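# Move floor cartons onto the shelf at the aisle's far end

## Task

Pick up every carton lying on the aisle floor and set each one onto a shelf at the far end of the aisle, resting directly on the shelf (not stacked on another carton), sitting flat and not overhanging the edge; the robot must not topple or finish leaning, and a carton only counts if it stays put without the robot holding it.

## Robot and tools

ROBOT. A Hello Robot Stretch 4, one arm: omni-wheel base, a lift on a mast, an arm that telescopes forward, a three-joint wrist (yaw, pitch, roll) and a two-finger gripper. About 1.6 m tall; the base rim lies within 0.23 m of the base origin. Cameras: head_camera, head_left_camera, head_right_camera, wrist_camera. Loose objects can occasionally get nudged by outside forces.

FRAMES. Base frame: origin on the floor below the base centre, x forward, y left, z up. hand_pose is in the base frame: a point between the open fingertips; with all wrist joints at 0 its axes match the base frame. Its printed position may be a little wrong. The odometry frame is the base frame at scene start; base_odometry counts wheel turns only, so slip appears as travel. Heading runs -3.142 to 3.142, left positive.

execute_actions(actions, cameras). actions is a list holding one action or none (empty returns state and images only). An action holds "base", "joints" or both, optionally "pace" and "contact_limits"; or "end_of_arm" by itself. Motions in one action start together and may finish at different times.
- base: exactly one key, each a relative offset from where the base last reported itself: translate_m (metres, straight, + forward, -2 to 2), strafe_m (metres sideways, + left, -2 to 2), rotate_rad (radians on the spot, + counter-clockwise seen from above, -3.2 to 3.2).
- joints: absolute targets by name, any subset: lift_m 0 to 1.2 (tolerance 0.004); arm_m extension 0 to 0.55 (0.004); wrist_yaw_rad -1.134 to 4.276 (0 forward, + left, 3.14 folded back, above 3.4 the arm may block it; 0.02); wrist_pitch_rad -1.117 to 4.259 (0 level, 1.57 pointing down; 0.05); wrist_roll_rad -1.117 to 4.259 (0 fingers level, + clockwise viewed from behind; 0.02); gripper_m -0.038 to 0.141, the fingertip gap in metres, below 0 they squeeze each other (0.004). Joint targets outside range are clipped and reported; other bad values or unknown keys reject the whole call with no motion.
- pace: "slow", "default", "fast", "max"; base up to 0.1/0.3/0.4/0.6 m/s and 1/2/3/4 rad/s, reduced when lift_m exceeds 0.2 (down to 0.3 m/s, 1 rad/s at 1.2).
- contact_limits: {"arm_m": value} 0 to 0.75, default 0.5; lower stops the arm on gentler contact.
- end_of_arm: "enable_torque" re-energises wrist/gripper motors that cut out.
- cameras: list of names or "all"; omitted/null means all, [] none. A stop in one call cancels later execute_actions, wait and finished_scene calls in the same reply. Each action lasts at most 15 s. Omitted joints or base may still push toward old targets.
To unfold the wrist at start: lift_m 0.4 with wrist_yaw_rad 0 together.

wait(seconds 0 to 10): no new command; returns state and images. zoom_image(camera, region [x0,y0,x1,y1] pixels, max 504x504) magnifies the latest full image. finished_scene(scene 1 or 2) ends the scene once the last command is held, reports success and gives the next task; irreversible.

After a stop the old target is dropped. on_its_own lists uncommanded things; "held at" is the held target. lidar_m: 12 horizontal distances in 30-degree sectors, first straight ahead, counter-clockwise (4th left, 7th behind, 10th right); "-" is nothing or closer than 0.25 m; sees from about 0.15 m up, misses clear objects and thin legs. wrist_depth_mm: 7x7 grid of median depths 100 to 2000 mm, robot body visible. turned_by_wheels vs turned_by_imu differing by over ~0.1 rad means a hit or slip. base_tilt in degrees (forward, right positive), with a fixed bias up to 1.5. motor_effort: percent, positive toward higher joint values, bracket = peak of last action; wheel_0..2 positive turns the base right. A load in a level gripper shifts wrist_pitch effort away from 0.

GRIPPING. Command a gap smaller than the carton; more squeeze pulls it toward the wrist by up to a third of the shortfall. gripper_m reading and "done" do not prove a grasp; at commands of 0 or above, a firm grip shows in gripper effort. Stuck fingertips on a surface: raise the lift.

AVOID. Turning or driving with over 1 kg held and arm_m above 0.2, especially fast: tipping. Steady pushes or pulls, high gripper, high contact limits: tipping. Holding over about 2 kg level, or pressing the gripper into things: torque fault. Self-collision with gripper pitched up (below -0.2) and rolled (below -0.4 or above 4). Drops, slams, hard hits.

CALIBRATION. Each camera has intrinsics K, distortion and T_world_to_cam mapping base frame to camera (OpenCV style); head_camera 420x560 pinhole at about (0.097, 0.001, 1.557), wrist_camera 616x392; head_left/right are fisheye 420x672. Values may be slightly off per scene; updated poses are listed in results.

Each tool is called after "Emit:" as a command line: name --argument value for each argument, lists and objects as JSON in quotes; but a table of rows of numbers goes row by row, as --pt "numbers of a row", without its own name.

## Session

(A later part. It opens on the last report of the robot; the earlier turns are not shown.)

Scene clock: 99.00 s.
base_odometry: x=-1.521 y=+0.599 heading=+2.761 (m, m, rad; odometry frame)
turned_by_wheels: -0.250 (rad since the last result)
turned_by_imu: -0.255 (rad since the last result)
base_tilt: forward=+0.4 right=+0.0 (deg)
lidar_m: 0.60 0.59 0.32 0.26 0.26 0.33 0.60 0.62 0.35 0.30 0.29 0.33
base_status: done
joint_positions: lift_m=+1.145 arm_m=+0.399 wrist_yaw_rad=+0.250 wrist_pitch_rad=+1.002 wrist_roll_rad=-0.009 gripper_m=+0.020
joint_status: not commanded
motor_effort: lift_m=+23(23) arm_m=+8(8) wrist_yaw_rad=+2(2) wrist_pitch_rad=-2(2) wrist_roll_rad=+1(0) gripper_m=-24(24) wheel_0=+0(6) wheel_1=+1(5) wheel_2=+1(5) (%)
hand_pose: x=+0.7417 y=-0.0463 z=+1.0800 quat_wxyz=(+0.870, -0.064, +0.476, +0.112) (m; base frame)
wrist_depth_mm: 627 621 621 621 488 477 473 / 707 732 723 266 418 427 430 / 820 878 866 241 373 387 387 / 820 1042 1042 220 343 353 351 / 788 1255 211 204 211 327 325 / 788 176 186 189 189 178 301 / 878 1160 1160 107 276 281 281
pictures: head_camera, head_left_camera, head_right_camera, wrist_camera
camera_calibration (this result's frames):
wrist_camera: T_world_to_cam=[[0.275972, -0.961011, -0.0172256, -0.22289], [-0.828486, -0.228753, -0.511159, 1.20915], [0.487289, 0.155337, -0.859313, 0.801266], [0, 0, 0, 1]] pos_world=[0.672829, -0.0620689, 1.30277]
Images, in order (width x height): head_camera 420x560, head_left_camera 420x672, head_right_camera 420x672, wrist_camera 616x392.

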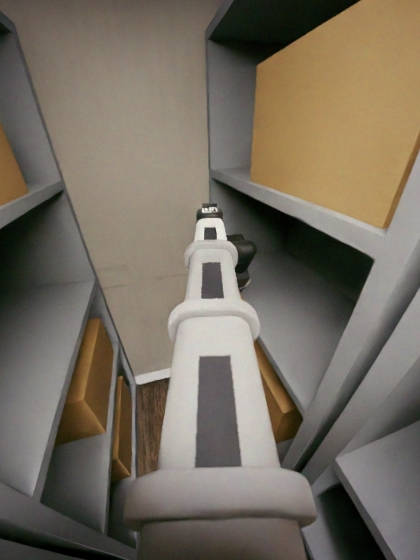

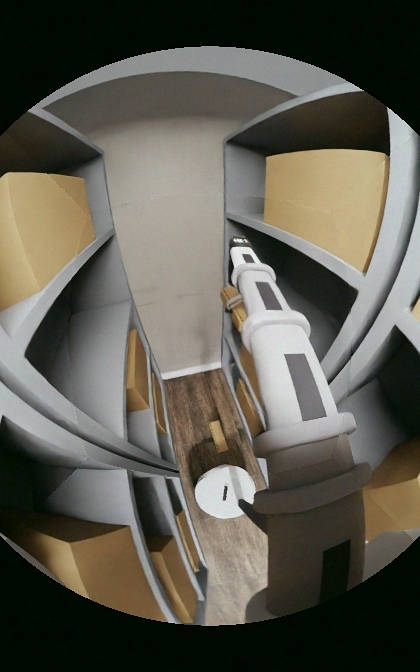

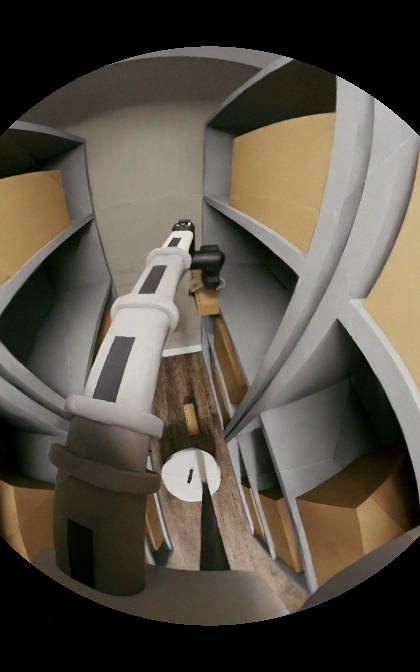

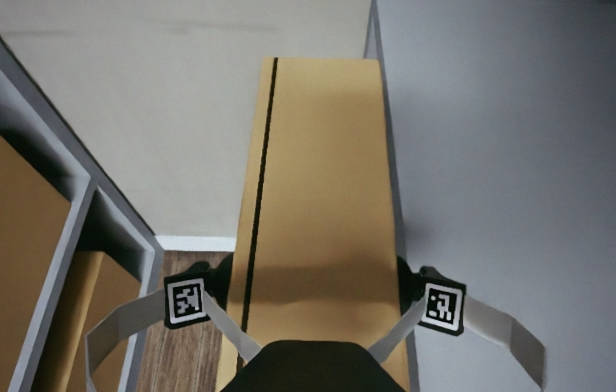

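Emit:
execute_actions --actions '[{"joints":{"lift_m":1.112,"wrist_yaw_rad":0}}]' --cameras '[]'

Emit:
execute_actions --actions '[{"base":{"rotate_rad":-0.33},"joints":{"arm_m":0.43},"pace":"slow"}]' --cameras '[]'

Emit:
execute_actions --actions '[{"joints":{"lift_m":1.104,"gripper_m":0.12}}]' --cameras '["wrist_camera"]'

Emit:
execute_actions --actions '[{"joints":{"arm_m":0.19,"lift_m":1.115}}]'

Scene clock: 112.73 s.
base_odometry: x=-1.521 y=+0.599 heading=+2.761 (m, m, rad; odometry frame)
turned_by_wheels: +0.000 (rad since the last result)
turned_by_imu: +0.000 (rad since the last result)
base_tilt: forward=+0.4 right=+0.0 (deg)
lidar_m: 0.59 0.59 0.32 0.27 0.26 0.34 0.60 0.63 0.36 0.29 0.29 0.34
base_status: not commanded
joint_positions: lift_m=+1.112 arm_m=+0.399 wrist_yaw_rad=+0.001 wrist_pitch_rad=+1.002 wrist_roll_rad=-0.009 gripper_m=+0.020
joint_status: all done
motor_effort: lift_m=+18(19) arm_m=+8(9) wrist_yaw_rad=-1(4) wrist_pitch_rad=-3(3) wrist_roll_rad=+0(0) gripper_m=-22(23) wheel_0=+0(0) wheel_1=+1(1) wheel_2=+2(2) (%)
hand_pose: x=+0.7250 y=-0.0873 z=+1.0474 quat_wxyz=(+0.877, -0.004, +0.480, +0.002) (m; base frame)
wrist_depth_mm: 559 591 621 436 424 427 421 / 634 676 715 266 373 379 382 / 741 788 831 241 334 345 345 / 866 946 976 221 306 317 315 / 1025 1205 211 204 210 290 291 / 1025 176 186 189 189 178 270 / 891 1138 1138 107 245 251 250
pictures: none
No camera images: the call's "cameras" was empty. Leave "cameras" out to get every camera's image.

Scene clock: 114.17 s.
base_odometry: x=-1.521 y=+0.599 heading=+2.431 (m, m, rad; odometry frame)
turned_by_wheels: -0.330 (rad since the last result)
turned_by_imu: -0.338 (rad since the last result)
base_tilt: forward=+0.4 right=+0.0 (deg)
lidar_m: 0.39 0.95 0.46 0.30 0.27 0.28 0.40 2.80 0.49 0.32 0.29 0.27
base_status: done
joint_positions: lift_m=+1.112 arm_m=+0.428 wrist_yaw_rad=+0.000 wrist_pitch_rad=+1.002 wrist_roll_rad=-0.009 gripper_m=+0.020
joint_status: all done
motor_effort: lift_m=+18(18) arm_m=+9(8) wrist_yaw_rad=+0(1) wrist_pitch_rad=-2(3) wrist_roll_rad=+1(0) gripper_m=-20(24) wheel_0=+1(5) wheel_1=+1(5) wheel_2=+0(7) (%)
hand_pose: x=+0.7548 y=-0.0874 z=+1.0474 quat_wxyz=(+0.877, -0.004, +0.480, +0.002) (m; base frame)
wrist_depth_mm: 427 427 424 424 424 373 309 / 384 384 379 266 373 373 330 / 347 347 345 241 334 345 340 / 319 317 312 220 306 315 315 / 293 293 213 204 210 291 291 / 273 176 186 188 189 178 270 / 254 249 246 107 245 251 251
pictures: none
No camera images: the call's "cameras" was empty. Leave "cameras" out to get every camera's image.

Scene clock: 116.03 s.
base_odometry: x=-1.521 y=+0.599 heading=+2.431 (m, m, rad; odometry frame)
turned_by_wheels: +0.000 (rad since the last result)
turned_by_imu: +0.000 (rad since the last result)
base_tilt: forward=+0.4 right=+0.0 (deg)
lidar_m: 0.38 0.93 0.44 0.29 0.28 0.29 0.38 2.81 0.48 0.33 0.29 0.29
base_status: not commanded
joint_positions: lift_m=+1.104 arm_m=+0.428 wrist_yaw_rad=+0.000 wrist_pitch_rad=+1.002 wrist_roll_rad=-0.009 gripper_m=+0.120
joint_status: all done
motor_effort: lift_m=+18(19) arm_m=+8(9) wrist_yaw_rad=+1(1) wrist_pitch_rad=-2(3) wrist_roll_rad=+0(0) gripper_m=-3(18) wheel_0=+2(2) wheel_1=+1(1) wheel_2=+0(0) (%)
hand_pose: x=+0.7549 y=-0.0874 z=+1.0394 quat_wxyz=(+0.877, -0.004, +0.480, +0.002) (m; base frame)
wrist_depth_mm: 413 415 413 413 413 373 309 / 375 373 373 290 364 364 332 / 338 338 336 264 330 336 334 / 307 309 307 242 297 307 306 / 285 285 276 223 229 283 282 / 263 259 204 207 210 255 262 / 248 245 242 107 241 244 245
pictures: wrist_camera
camera_calibration (this result's frames):
wrist_camera: T_world_to_cam=[[0.0301175, -0.999398, -0.0172266, -0.0844793], [-0.859343, -0.0170868, -0.511114, 1.23163], [0.510512, 0.030197, -0.85934, 0.737944], [0, 0, 0, 1]] pos_world=[0.684211, -0.0856674, 1.26219]
Images, in order (width x height): wrist_camera 616x392.

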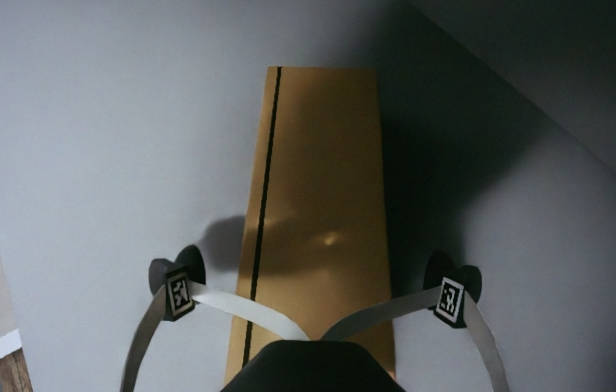

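Scene clock: 117.53 s.
base_odometry: x=-1.521 y=+0.599 heading=+2.432 (m, m, rad; odometry frame)
turned_by_wheels: +0.001 (rad since the last result)
turned_by_imu: +0.009 (rad since the last result)
base_tilt: forward=+0.5 right=+0.2 (deg)
lidar_m: 0.37 0.93 0.44 0.30 0.27 0.28 0.40 2.81 0.47 0.32 0.28 0.28
base_status: not commanded
joint_positions: lift_m=+1.115 arm_m=+0.252 wrist_yaw_rad=+0.014 wrist_pitch_rad=+1.002 wrist_roll_rad=-0.009 gripper_m=+0.120
joint_status: arm_m contact_stop (moved -0.177 of -0.238); the others done
on_its_own: arm_m is slack since a contact_stop (your +0.190 is given up); wrist_yaw_rad is at rest, and its effort (-42) is outside its rest range (-13 to +13)
motor_effort: lift_m=+20(21) arm_m=+0(26) wrist_yaw_rad=-42(84) wrist_pitch_rad=-2(6) wrist_roll_rad=+0(1) gripper_m=+3(1) wheel_0=+2(8) wheel_1=+1(1) wheel_2=+12(22) (%)
hand_pose: x=+0.5794 y=-0.0852 z=+1.0502 quat_wxyz=(+0.877, -0.008, +0.480, +0.009) (m; base frame)
wrist_depth_mm: 691 427 427 345 404 424 407 / 788 384 382 301 366 382 382 / 891 355 347 274 334 345 343 / 1008 1025 319 273 306 315 315 / 1182 1281 293 294 293 291 291 / 1229 1255 264 272 264 262 270 / 1160 1182 262 107 254 252 253
pictures: head_camera, head_left_camera, head_right_camera, wrist_camera
camera_calibration (this result's frames):
wrist_camera: T_world_to_cam=[[0.0442672, -0.998871, -0.0172119, -0.084972], [-0.859048, -0.0292645, -0.511057, 1.08516], [0.509977, 0.0374089, -0.859374, 0.837726], [0, 0, 0, 1]] pos_world=[0.508745, -0.0844579, 1.27304]
Images, in order (width x height): head_camera 420x560, head_left_camera 420x672, head_right_camera 420x672, wrist_camera 616x392.

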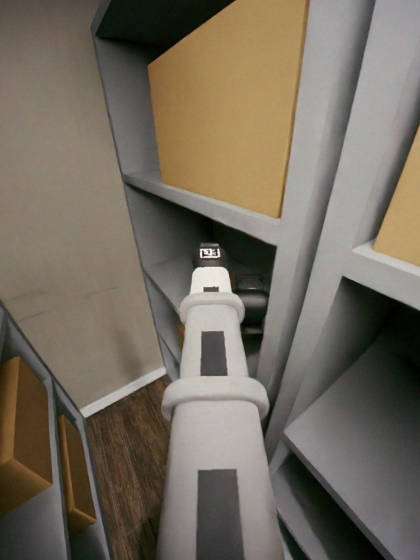

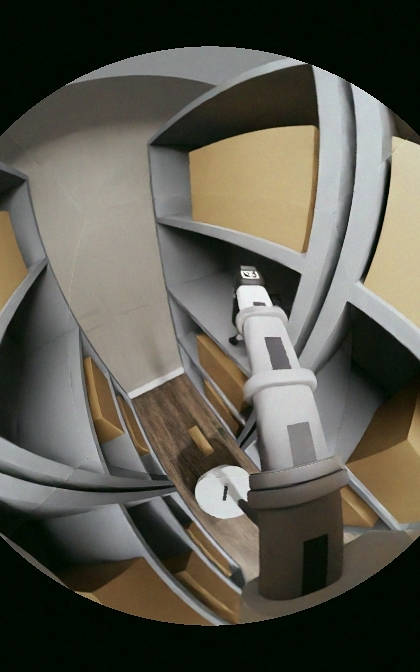

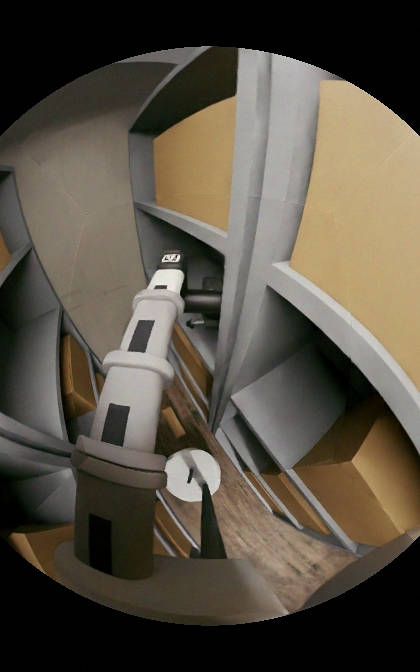

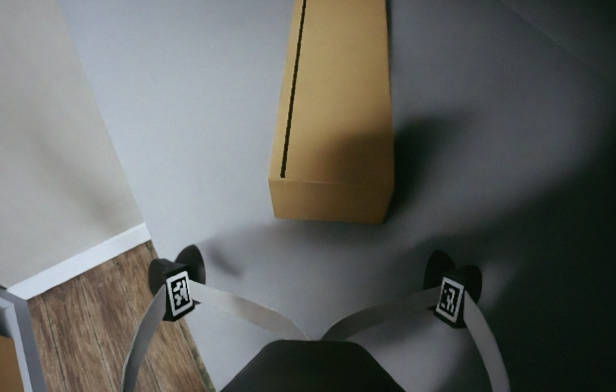

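Fingers are clear; rotate out.

Emit:
execute_actions --actions '[{"base":{"rotate_rad":0.58},"joints":{"arm_m":0.255},"pace":"slow"}]' --cameras '[]'

Emit:
execute_actions --actions '[{"joints":{"arm_m":0.1,"lift_m":0.2,"gripper_m":0.14},"pace":"fast"}]' --cameras '["wrist_camera","head_camera"]'

Scene clock: 122.60 s.
base_odometry: x=-1.521 y=+0.599 heading=+3.012 (m, m, rad; odometry frame)
turned_by_wheels: +0.580 (rad since the last result)
turned_by_imu: +0.593 (rad since the last result)
base_tilt: forward=+0.3 right=+0.0 (deg)
lidar_m: 1.14 0.41 0.29 0.28 0.29 0.42 3.65 0.44 0.31 0.29 0.30 0.41
base_status: done
joint_positions: lift_m=+1.115 arm_m=+0.254 wrist_yaw_rad=+0.000 wrist_pitch_rad=+1.002 wrist_roll_rad=-0.009 gripper_m=+0.120
joint_status: all done
motor_effort: lift_m=+20(20) arm_m=+9(8) wrist_yaw_rad=+0(40) wrist_pitch_rad=-3(2) wrist_roll_rad=+0(1) gripper_m=-2(2) wheel_0=-1(5) wheel_1=-2(4) wheel_2=+0(10) (%)
hand_pose: x=+0.5800 y=-0.0874 z=+1.0503 quat_wxyz=(+0.877, -0.004, +0.480, +0.002) (m; base frame)
wrist_depth_mm: 723 741 750 750 750 676 427 / 654 831 891 866 854 798 392 / 603 854 1060 1060 960 904 364 / 591 854 1281 1308 1182 820 442 / 591 798 1336 1366 1255 512 488 / 585 732 1229 1255 904 459 455 / 676 854 1160 107 960 539 427
pictures: none
No camera images: the call's "cameras" was empty. Leave "cameras" out to get every camera's image.

Scene clock: 125.97 s.
base_odometry: x=-1.521 y=+0.599 heading=+3.012 (m, m, rad; odometry frame)
turned_by_wheels: +0.000 (rad since the last result)
turned_by_imu: +0.000 (rad since the last result)
base_tilt: forward=+0.3 right=+0.1 (deg)
lidar_m: 1.14 0.42 0.28 0.25 0.28 0.41 3.67 0.45 0.30 0.29 0.32 0.42
base_status: not commanded
joint_positions: lift_m=+0.200 arm_m=+0.101 wrist_yaw_rad=+0.000 wrist_pitch_rad=+1.001 wrist_roll_rad=-0.009 gripper_m=+0.140
joint_status: all done
motor_effort: lift_m=+18(17) arm_m=-9(9) wrist_yaw_rad=+2(1) wrist_pitch_rad=-2(2) wrist_roll_rad=+1(0) gripper_m=+0(2) wheel_0=-1(1) wheel_1=-2(1) wheel_2=-1(1) (%)
hand_pose: x=+0.4279 y=-0.0874 z=+0.1354 quat_wxyz=(+0.877, -0.004, +0.480, +0.002) (m; base frame)
wrist_depth_mm: 535 554 554 554 549 521 394 / 492 496 492 496 492 480 382 / 449 449 449 449 445 445 364 / 410 410 410 343 410 410 359 / 377 379 377 317 379 377 355 / 349 340 342 294 340 211 343 / 327 325 325 107 325 325 324
pictures: head_camera, wrist_camera
camera_calibration (this result's frames):
wrist_camera: T_world_to_cam=[[0.0297501, -0.999409, -0.017203, -0.0901125], [-0.859229, -0.0167759, -0.511316, 0.48861], [0.510725, 0.029993, -0.859221, 0.127926], [0, 0, 0, 1]] pos_world=[0.357173, -0.0856993, 0.3582]
Images, in order (width x height): head_camera 420x560, wrist_camera 616x392.

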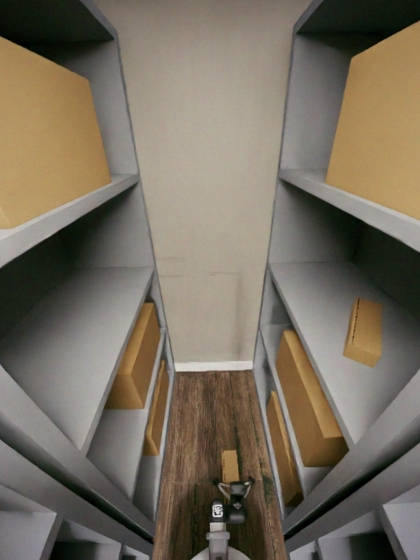

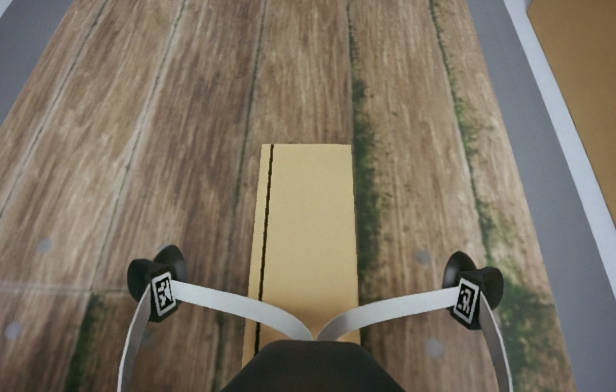

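Emit:
execute_actions --actions '[{"joints":{"lift_m":0.11}}]' --cameras '[]'

Emit:
execute_actions --actions '[{"joints":{"gripper_m":0.02}}]' --cameras '[]'

Emit:
execute_actions --actions '[{"joints":{"lift_m":1.112},"base":{"translate_m":0.25},"pace":"fast"}]' --cameras '[]'

Emit:
execute_actions --actions '[{"base":{"rotate_rad":0.98},"pace":"slow"}]' --cameras '["wrist_camera"]'

Emit:
execute_actions --actions '[{"joints":{"arm_m":0.3,"lift_m":1.102}}]' --cameras '["wrist_camera"]'

Emit:
execute_actions --actions '[{"joints":{"gripper_m":0.12}}]' --cameras '[]'

Emit:
execute_actions --actions '[{"joints":{"arm_m":0.05,"lift_m":1.112}}]'

Scene clock: 138.13 s.
base_odometry: x=-1.521 y=+0.599 heading=+3.012 (m, m, rad; odometry frame)
turned_by_wheels: +0.000 (rad since the last result)
turned_by_imu: +0.001 (rad since the last result)
base_tilt: forward=+0.4 right=+0.0 (deg)
lidar_m: 1.14 0.40 0.28 0.27 0.29 0.42 3.65 0.44 0.31 0.28 0.30 0.40
base_status: not commanded
joint_positions: lift_m=+0.110 arm_m=+0.101 wrist_yaw_rad=+0.000 wrist_pitch_rad=+1.001 wrist_roll_rad=-0.009 gripper_m=+0.140
joint_status: all done
motor_effort: lift_m=+18(18) arm_m=-8(8) wrist_yaw_rad=+2(1) wrist_pitch_rad=-2(1) wrist_roll_rad=-1(1) gripper_m=+1(2) wheel_0=-1(1) wheel_1=-1(1) wheel_2=-1(1) (%)
hand_pose: x=+0.4279 y=-0.0874 z=+0.0454 quat_wxyz=(+0.877, -0.004, +0.480, +0.002) (m; base frame)
wrist_depth_mm: 410 413 413 410 410 410 359 / 370 370 368 289 368 366 351 / 336 334 329 260 334 334 332 / 306 306 301 239 300 304 304 / 282 282 274 221 277 279 279 / 260 254 202 205 211 212 260 / 244 243 236 107 243 242 243
pictures: none
No camera images: the call's "cameras" was empty. Leave "cameras" out to get every camera's image.

Scene clock: 140.30 s.
base_odometry: x=-1.521 y=+0.599 heading=+3.012 (m, m, rad; odometry frame)
turned_by_wheels: +0.000 (rad since the last result)
turned_by_imu: +0.000 (rad since the last result)
base_tilt: forward=+0.3 right=+0.0 (deg)
lidar_m: 1.14 0.42 0.29 0.26 0.30 0.42 3.66 0.44 0.29 0.29 0.30 0.43
base_status: not commanded
joint_positions: lift_m=+0.110 arm_m=+0.101 wrist_yaw_rad=+0.000 wrist_pitch_rad=+1.002 wrist_roll_rad=-0.009 gripper_m=+0.020
joint_status: all done
motor_effort: lift_m=+17(18) arm_m=-8(8) wrist_yaw_rad=-1(1) wrist_pitch_rad=-2(1) wrist_roll_rad=+1(0) gripper_m=-21(23) wheel_0=-1(1) wheel_1=-1(1) wheel_2=-1(1) (%)
hand_pose: x=+0.4278 y=-0.0874 z=+0.0454 quat_wxyz=(+0.877, -0.004, +0.480, +0.002) (m; base frame)
wrist_depth_mm: 413 410 413 413 410 413 359 / 370 368 368 265 359 368 351 / 336 332 332 241 327 334 330 / 304 306 300 220 294 306 304 / 281 282 210 204 210 281 279 / 260 176 186 189 189 178 259 / 244 240 240 107 180 241 239
pictures: none
No camera images: the call's "cameras" was empty. Leave "cameras" out to get every camera's image.

Scene clock: 143.90 s.
base_odometry: x=-1.769 y=+0.632 heading=+3.012 (m, m, rad; odometry frame)
turned_by_wheels: +0.000 (rad since the last result)
turned_by_imu: +0.000 (rad since the last result)
base_tilt: forward=+0.4 right=+0.1 (deg)
lidar_m: 0.31 0.41 0.27 0.26 0.29 0.40 - 0.43 0.31 0.27 0.31 0.32
base_status: done
joint_positions: lift_m=+1.112 arm_m=+0.101 wrist_yaw_rad=+0.000 wrist_pitch_rad=+1.002 wrist_roll_rad=-0.009 gripper_m=+0.020
joint_status: all done
motor_effort: lift_m=+23(26) arm_m=-8(8) wrist_yaw_rad=+0(1) wrist_pitch_rad=-2(3) wrist_roll_rad=-1(1) gripper_m=-18(20) wheel_0=+0(5) wheel_1=+0(5) wheel_2=+0(13) (%)
hand_pose: x=+0.4278 y=-0.0874 z=+1.0470 quat_wxyz=(+0.877, -0.004, +0.480, +0.002) (m; base frame)
wrist_depth_mm: 609 654 647 640 640 591 424 / 668 741 750 266 723 668 392 / 603 854 878 241 831 798 359 / 585 854 1078 220 842 854 820 / 591 946 210 203 210 778 488 / 591 176 186 189 189 178 455 / 585 891 1160 107 180 539 421
pictures: none
No camera images: the call's "cameras" was empty. Leave "cameras" out to get every camera's image.

Scene clock: 146.17 s.
base_odometry: x=-1.769 y=+0.632 heading=-2.291 (m, m, rad; odometry frame)
turned_by_wheels: +0.980 (rad since the last result)
turned_by_imu: +1.003 (rad since the last result)
base_tilt: forward=+0.4 right=+0.0 (deg)
lidar_m: 0.30 0.27 0.28 0.36 0.93 0.45 0.31 0.28 0.32 0.41 0.89 0.32
base_status: done
joint_positions: lift_m=+1.112 arm_m=+0.101 wrist_yaw_rad=+0.000 wrist_pitch_rad=+1.002 wrist_roll_rad=-0.009 gripper_m=+0.020
joint_status: not commanded
motor_effort: lift_m=+23(23) arm_m=-9(9) wrist_yaw_rad=+1(0) wrist_pitch_rad=-2(2) wrist_roll_rad=+0(0) gripper_m=-18(22) wheel_0=-2(3) wheel_1=-1(4) wheel_2=-3(6) (%)
hand_pose: x=+0.4278 y=-0.0874 z=+1.0470 quat_wxyz=(+0.877, -0.004, +0.480, +0.002) (m; base frame)
wrist_depth_mm: 424 430 427 427 427 427 424 / 387 387 382 265 375 382 384 / 349 347 347 241 340 347 353 / 319 319 314 221 306 324 750 / 293 294 211 203 210 778 854 / 271 176 186 189 188 178 946 / 255 251 253 107 180 1138 976
pictures: wrist_camera
camera_calibration (this result's frames):
wrist_camera: T_world_to_cam=[[0.0297597, -0.999409, -0.017213, -0.0744195], [-0.85938, -0.0167879, -0.511062, 0.954412], [0.510471, 0.0300015, -0.859372, 0.911455], [0, 0, 0, 1]] pos_world=[0.357146, -0.085698, 1.26976]
Images, in order (width x height): wrist_camera 616x392.

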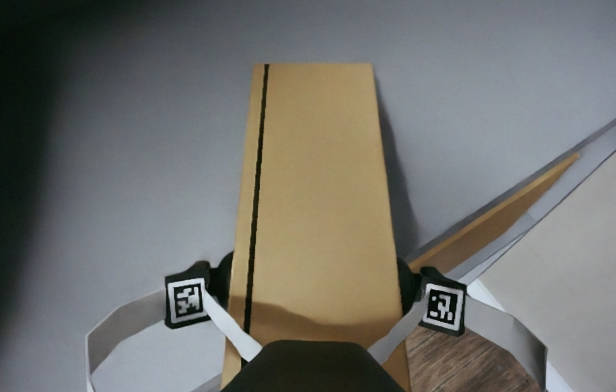

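Scene clock: 147.87 s.
base_odometry: x=-1.769 y=+0.632 heading=-2.291 (m, m, rad; odometry frame)
turned_by_wheels: +0.000 (rad since the last result)
turned_by_imu: +0.000 (rad since the last result)
base_tilt: forward=+0.4 right=+0.0 (deg)
lidar_m: 0.30 0.27 0.27 0.40 0.92 0.46 0.31 0.29 0.32 0.41 0.90 0.43
base_status: not commanded
joint_positions: lift_m=+1.102 arm_m=+0.299 wrist_yaw_rad=+0.000 wrist_pitch_rad=+1.002 wrist_roll_rad=-0.009 gripper_m=+0.020
joint_status: all done
motor_effort: lift_m=+18(20) arm_m=+8(9) wrist_yaw_rad=-1(0) wrist_pitch_rad=-2(3) wrist_roll_rad=+0(0) gripper_m=-22(20) wheel_0=-2(2) wheel_1=-1(1) wheel_2=-3(3) (%)
hand_pose: x=+0.6249 y=-0.0874 z=+1.0374 quat_wxyz=(+0.877, -0.004, +0.480, +0.002) (m; base frame)
wrist_depth_mm: 312 349 392 410 407 410 407 / 342 364 368 266 359 368 368 / 334 334 334 241 327 332 332 / 307 306 301 220 296 304 304 / 282 282 211 203 210 281 281 / 260 176 186 189 189 178 260 / 245 240 240 107 180 242 239
pictures: wrist_camera
camera_calibration (this result's frames):
wrist_camera: T_world_to_cam=[[0.0299506, -0.999403, -0.0172099, -0.0805422], [-0.859326, -0.0169506, -0.511147, 1.11894], [0.51055, 0.0300981, -0.859321, 0.802527], [0, 0, 0, 1]] pos_world=[0.554213, -0.085682, 1.26018]
Images, in order (width x height): wrist_camera 616x392.

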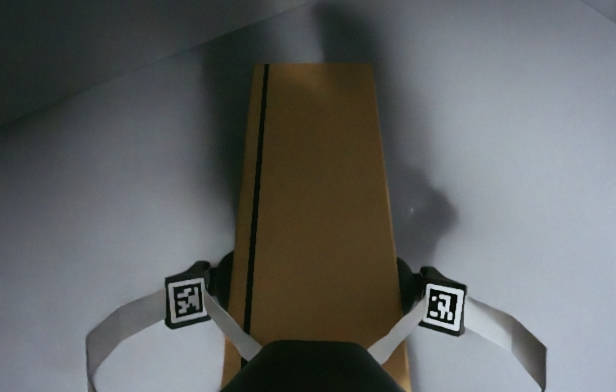

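Scene clock: 149.73 s.
base_odometry: x=-1.769 y=+0.632 heading=-2.291 (m, m, rad; odometry frame)
turned_by_wheels: +0.000 (rad since the last result)
turned_by_imu: +0.000 (rad since the last result)
base_tilt: forward=+0.4 right=+0.0 (deg)
lidar_m: 0.31 0.27 0.28 0.38 0.90 0.46 0.29 0.26 0.32 0.43 0.89 0.43
base_status: not commanded
joint_positions: lift_m=+1.102 arm_m=+0.299 wrist_yaw_rad=+0.000 wrist_pitch_rad=+1.002 wrist_roll_rad=-0.009 gripper_m=+0.120
joint_status: all done
motor_effort: lift_m=+18(18) arm_m=+8(8) wrist_yaw_rad=+0(1) wrist_pitch_rad=-2(2) wrist_roll_rad=+0(0) gripper_m=-1(23) wheel_0=-2(2) wheel_1=-1(1) wheel_2=-2(3) (%)
hand_pose: x=+0.6249 y=-0.0874 z=+1.0374 quat_wxyz=(+0.877, -0.004, +0.480, +0.002) (m; base frame)
wrist_depth_mm: 312 349 392 410 410 410 407 / 342 364 368 287 366 368 368 / 336 336 336 262 327 334 334 / 306 306 301 239 301 304 304 / 282 282 274 221 228 281 281 / 260 257 208 205 208 254 259 / 245 243 240 107 236 242 244
pictures: none
No camera images: the call's "cameras" was empty. Leave "cameras" out to get every camera's image.

Scene clock: 151.60 s.
base_odometry: x=-1.769 y=+0.632 heading=-2.291 (m, m, rad; odometry frame)
turned_by_wheels: +0.000 (rad since the last result)
turned_by_imu: +0.000 (rad since the last result)
base_tilt: forward=+0.3 right=+0.0 (deg)
lidar_m: 0.29 0.28 0.27 0.39 0.94 0.46 0.32 0.28 0.31 0.42 0.90 0.45
base_status: not commanded
joint_positions: lift_m=+1.112 arm_m=+0.052 wrist_yaw_rad=+0.000 wrist_pitch_rad=+1.002 wrist_roll_rad=-0.009 gripper_m=+0.120
joint_status: all done
motor_effort: lift_m=+22(24) arm_m=-9(10) wrist_yaw_rad=+0(0) wrist_pitch_rad=-2(3) wrist_roll_rad=+0(1) gripper_m=+0(1) wheel_0=-2(2) wheel_1=-1(1) wheel_2=-3(3) (%)
hand_pose: x=+0.3779 y=-0.0874 z=+1.0470 quat_wxyz=(+0.877, -0.004, +0.480, +0.002) (m; base frame)
wrist_depth_mm: 430 430 430 338 427 427 424 / 387 387 384 303 375 384 392 / 351 347 347 336 340 355 647 / 320 319 319 319 329 597 809 / 293 294 293 304 530 1008 904 / 272 268 273 668 707 1138 976 / 254 260 676 107 1160 1160 1078
pictures: head_camera, head_left_camera, head_right_camera, wrist_camera
camera_calibration (this result's frames):
wrist_camera: T_world_to_cam=[[0.0297812, -0.999408, -0.0172065, -0.0729457], [-0.859269, -0.0168033, -0.511248, 0.911706], [0.510657, 0.0300106, -0.859261, 0.936791], [0, 0, 0, 1]] pos_world=[0.307194, -0.0856965, 1.2698]
Images, in order (width x height): head_camera 420x560, head_left_camera 420x672, head_right_camera 420x672, wrist_camera 616x392.

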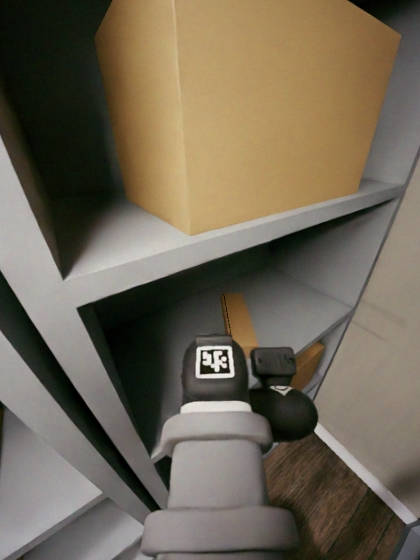

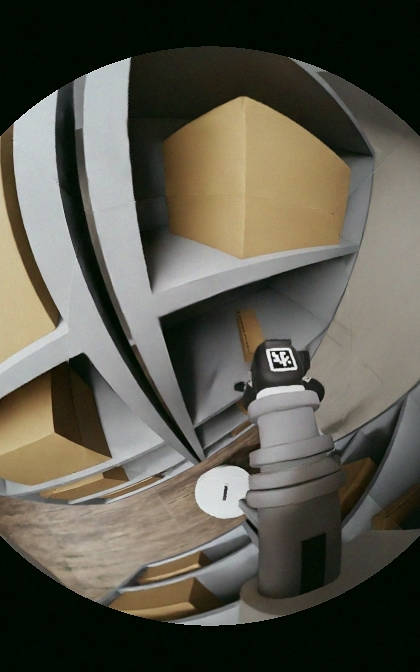

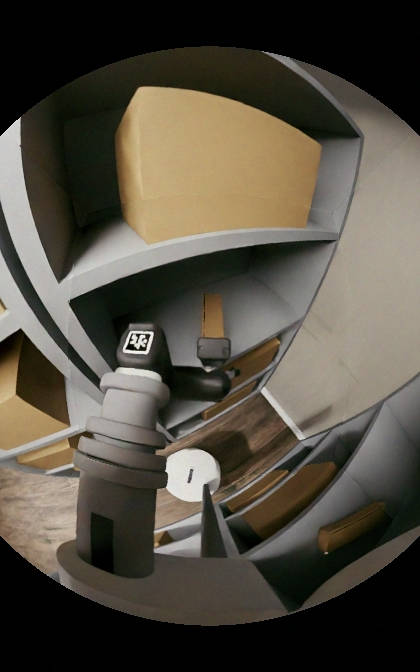

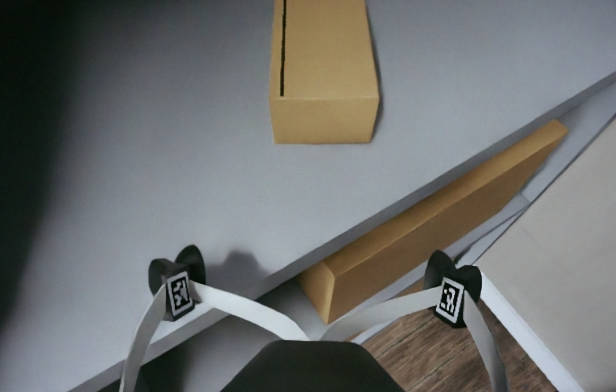

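Emit:
finished_scene --scene 1

The scene is finished: the task was done.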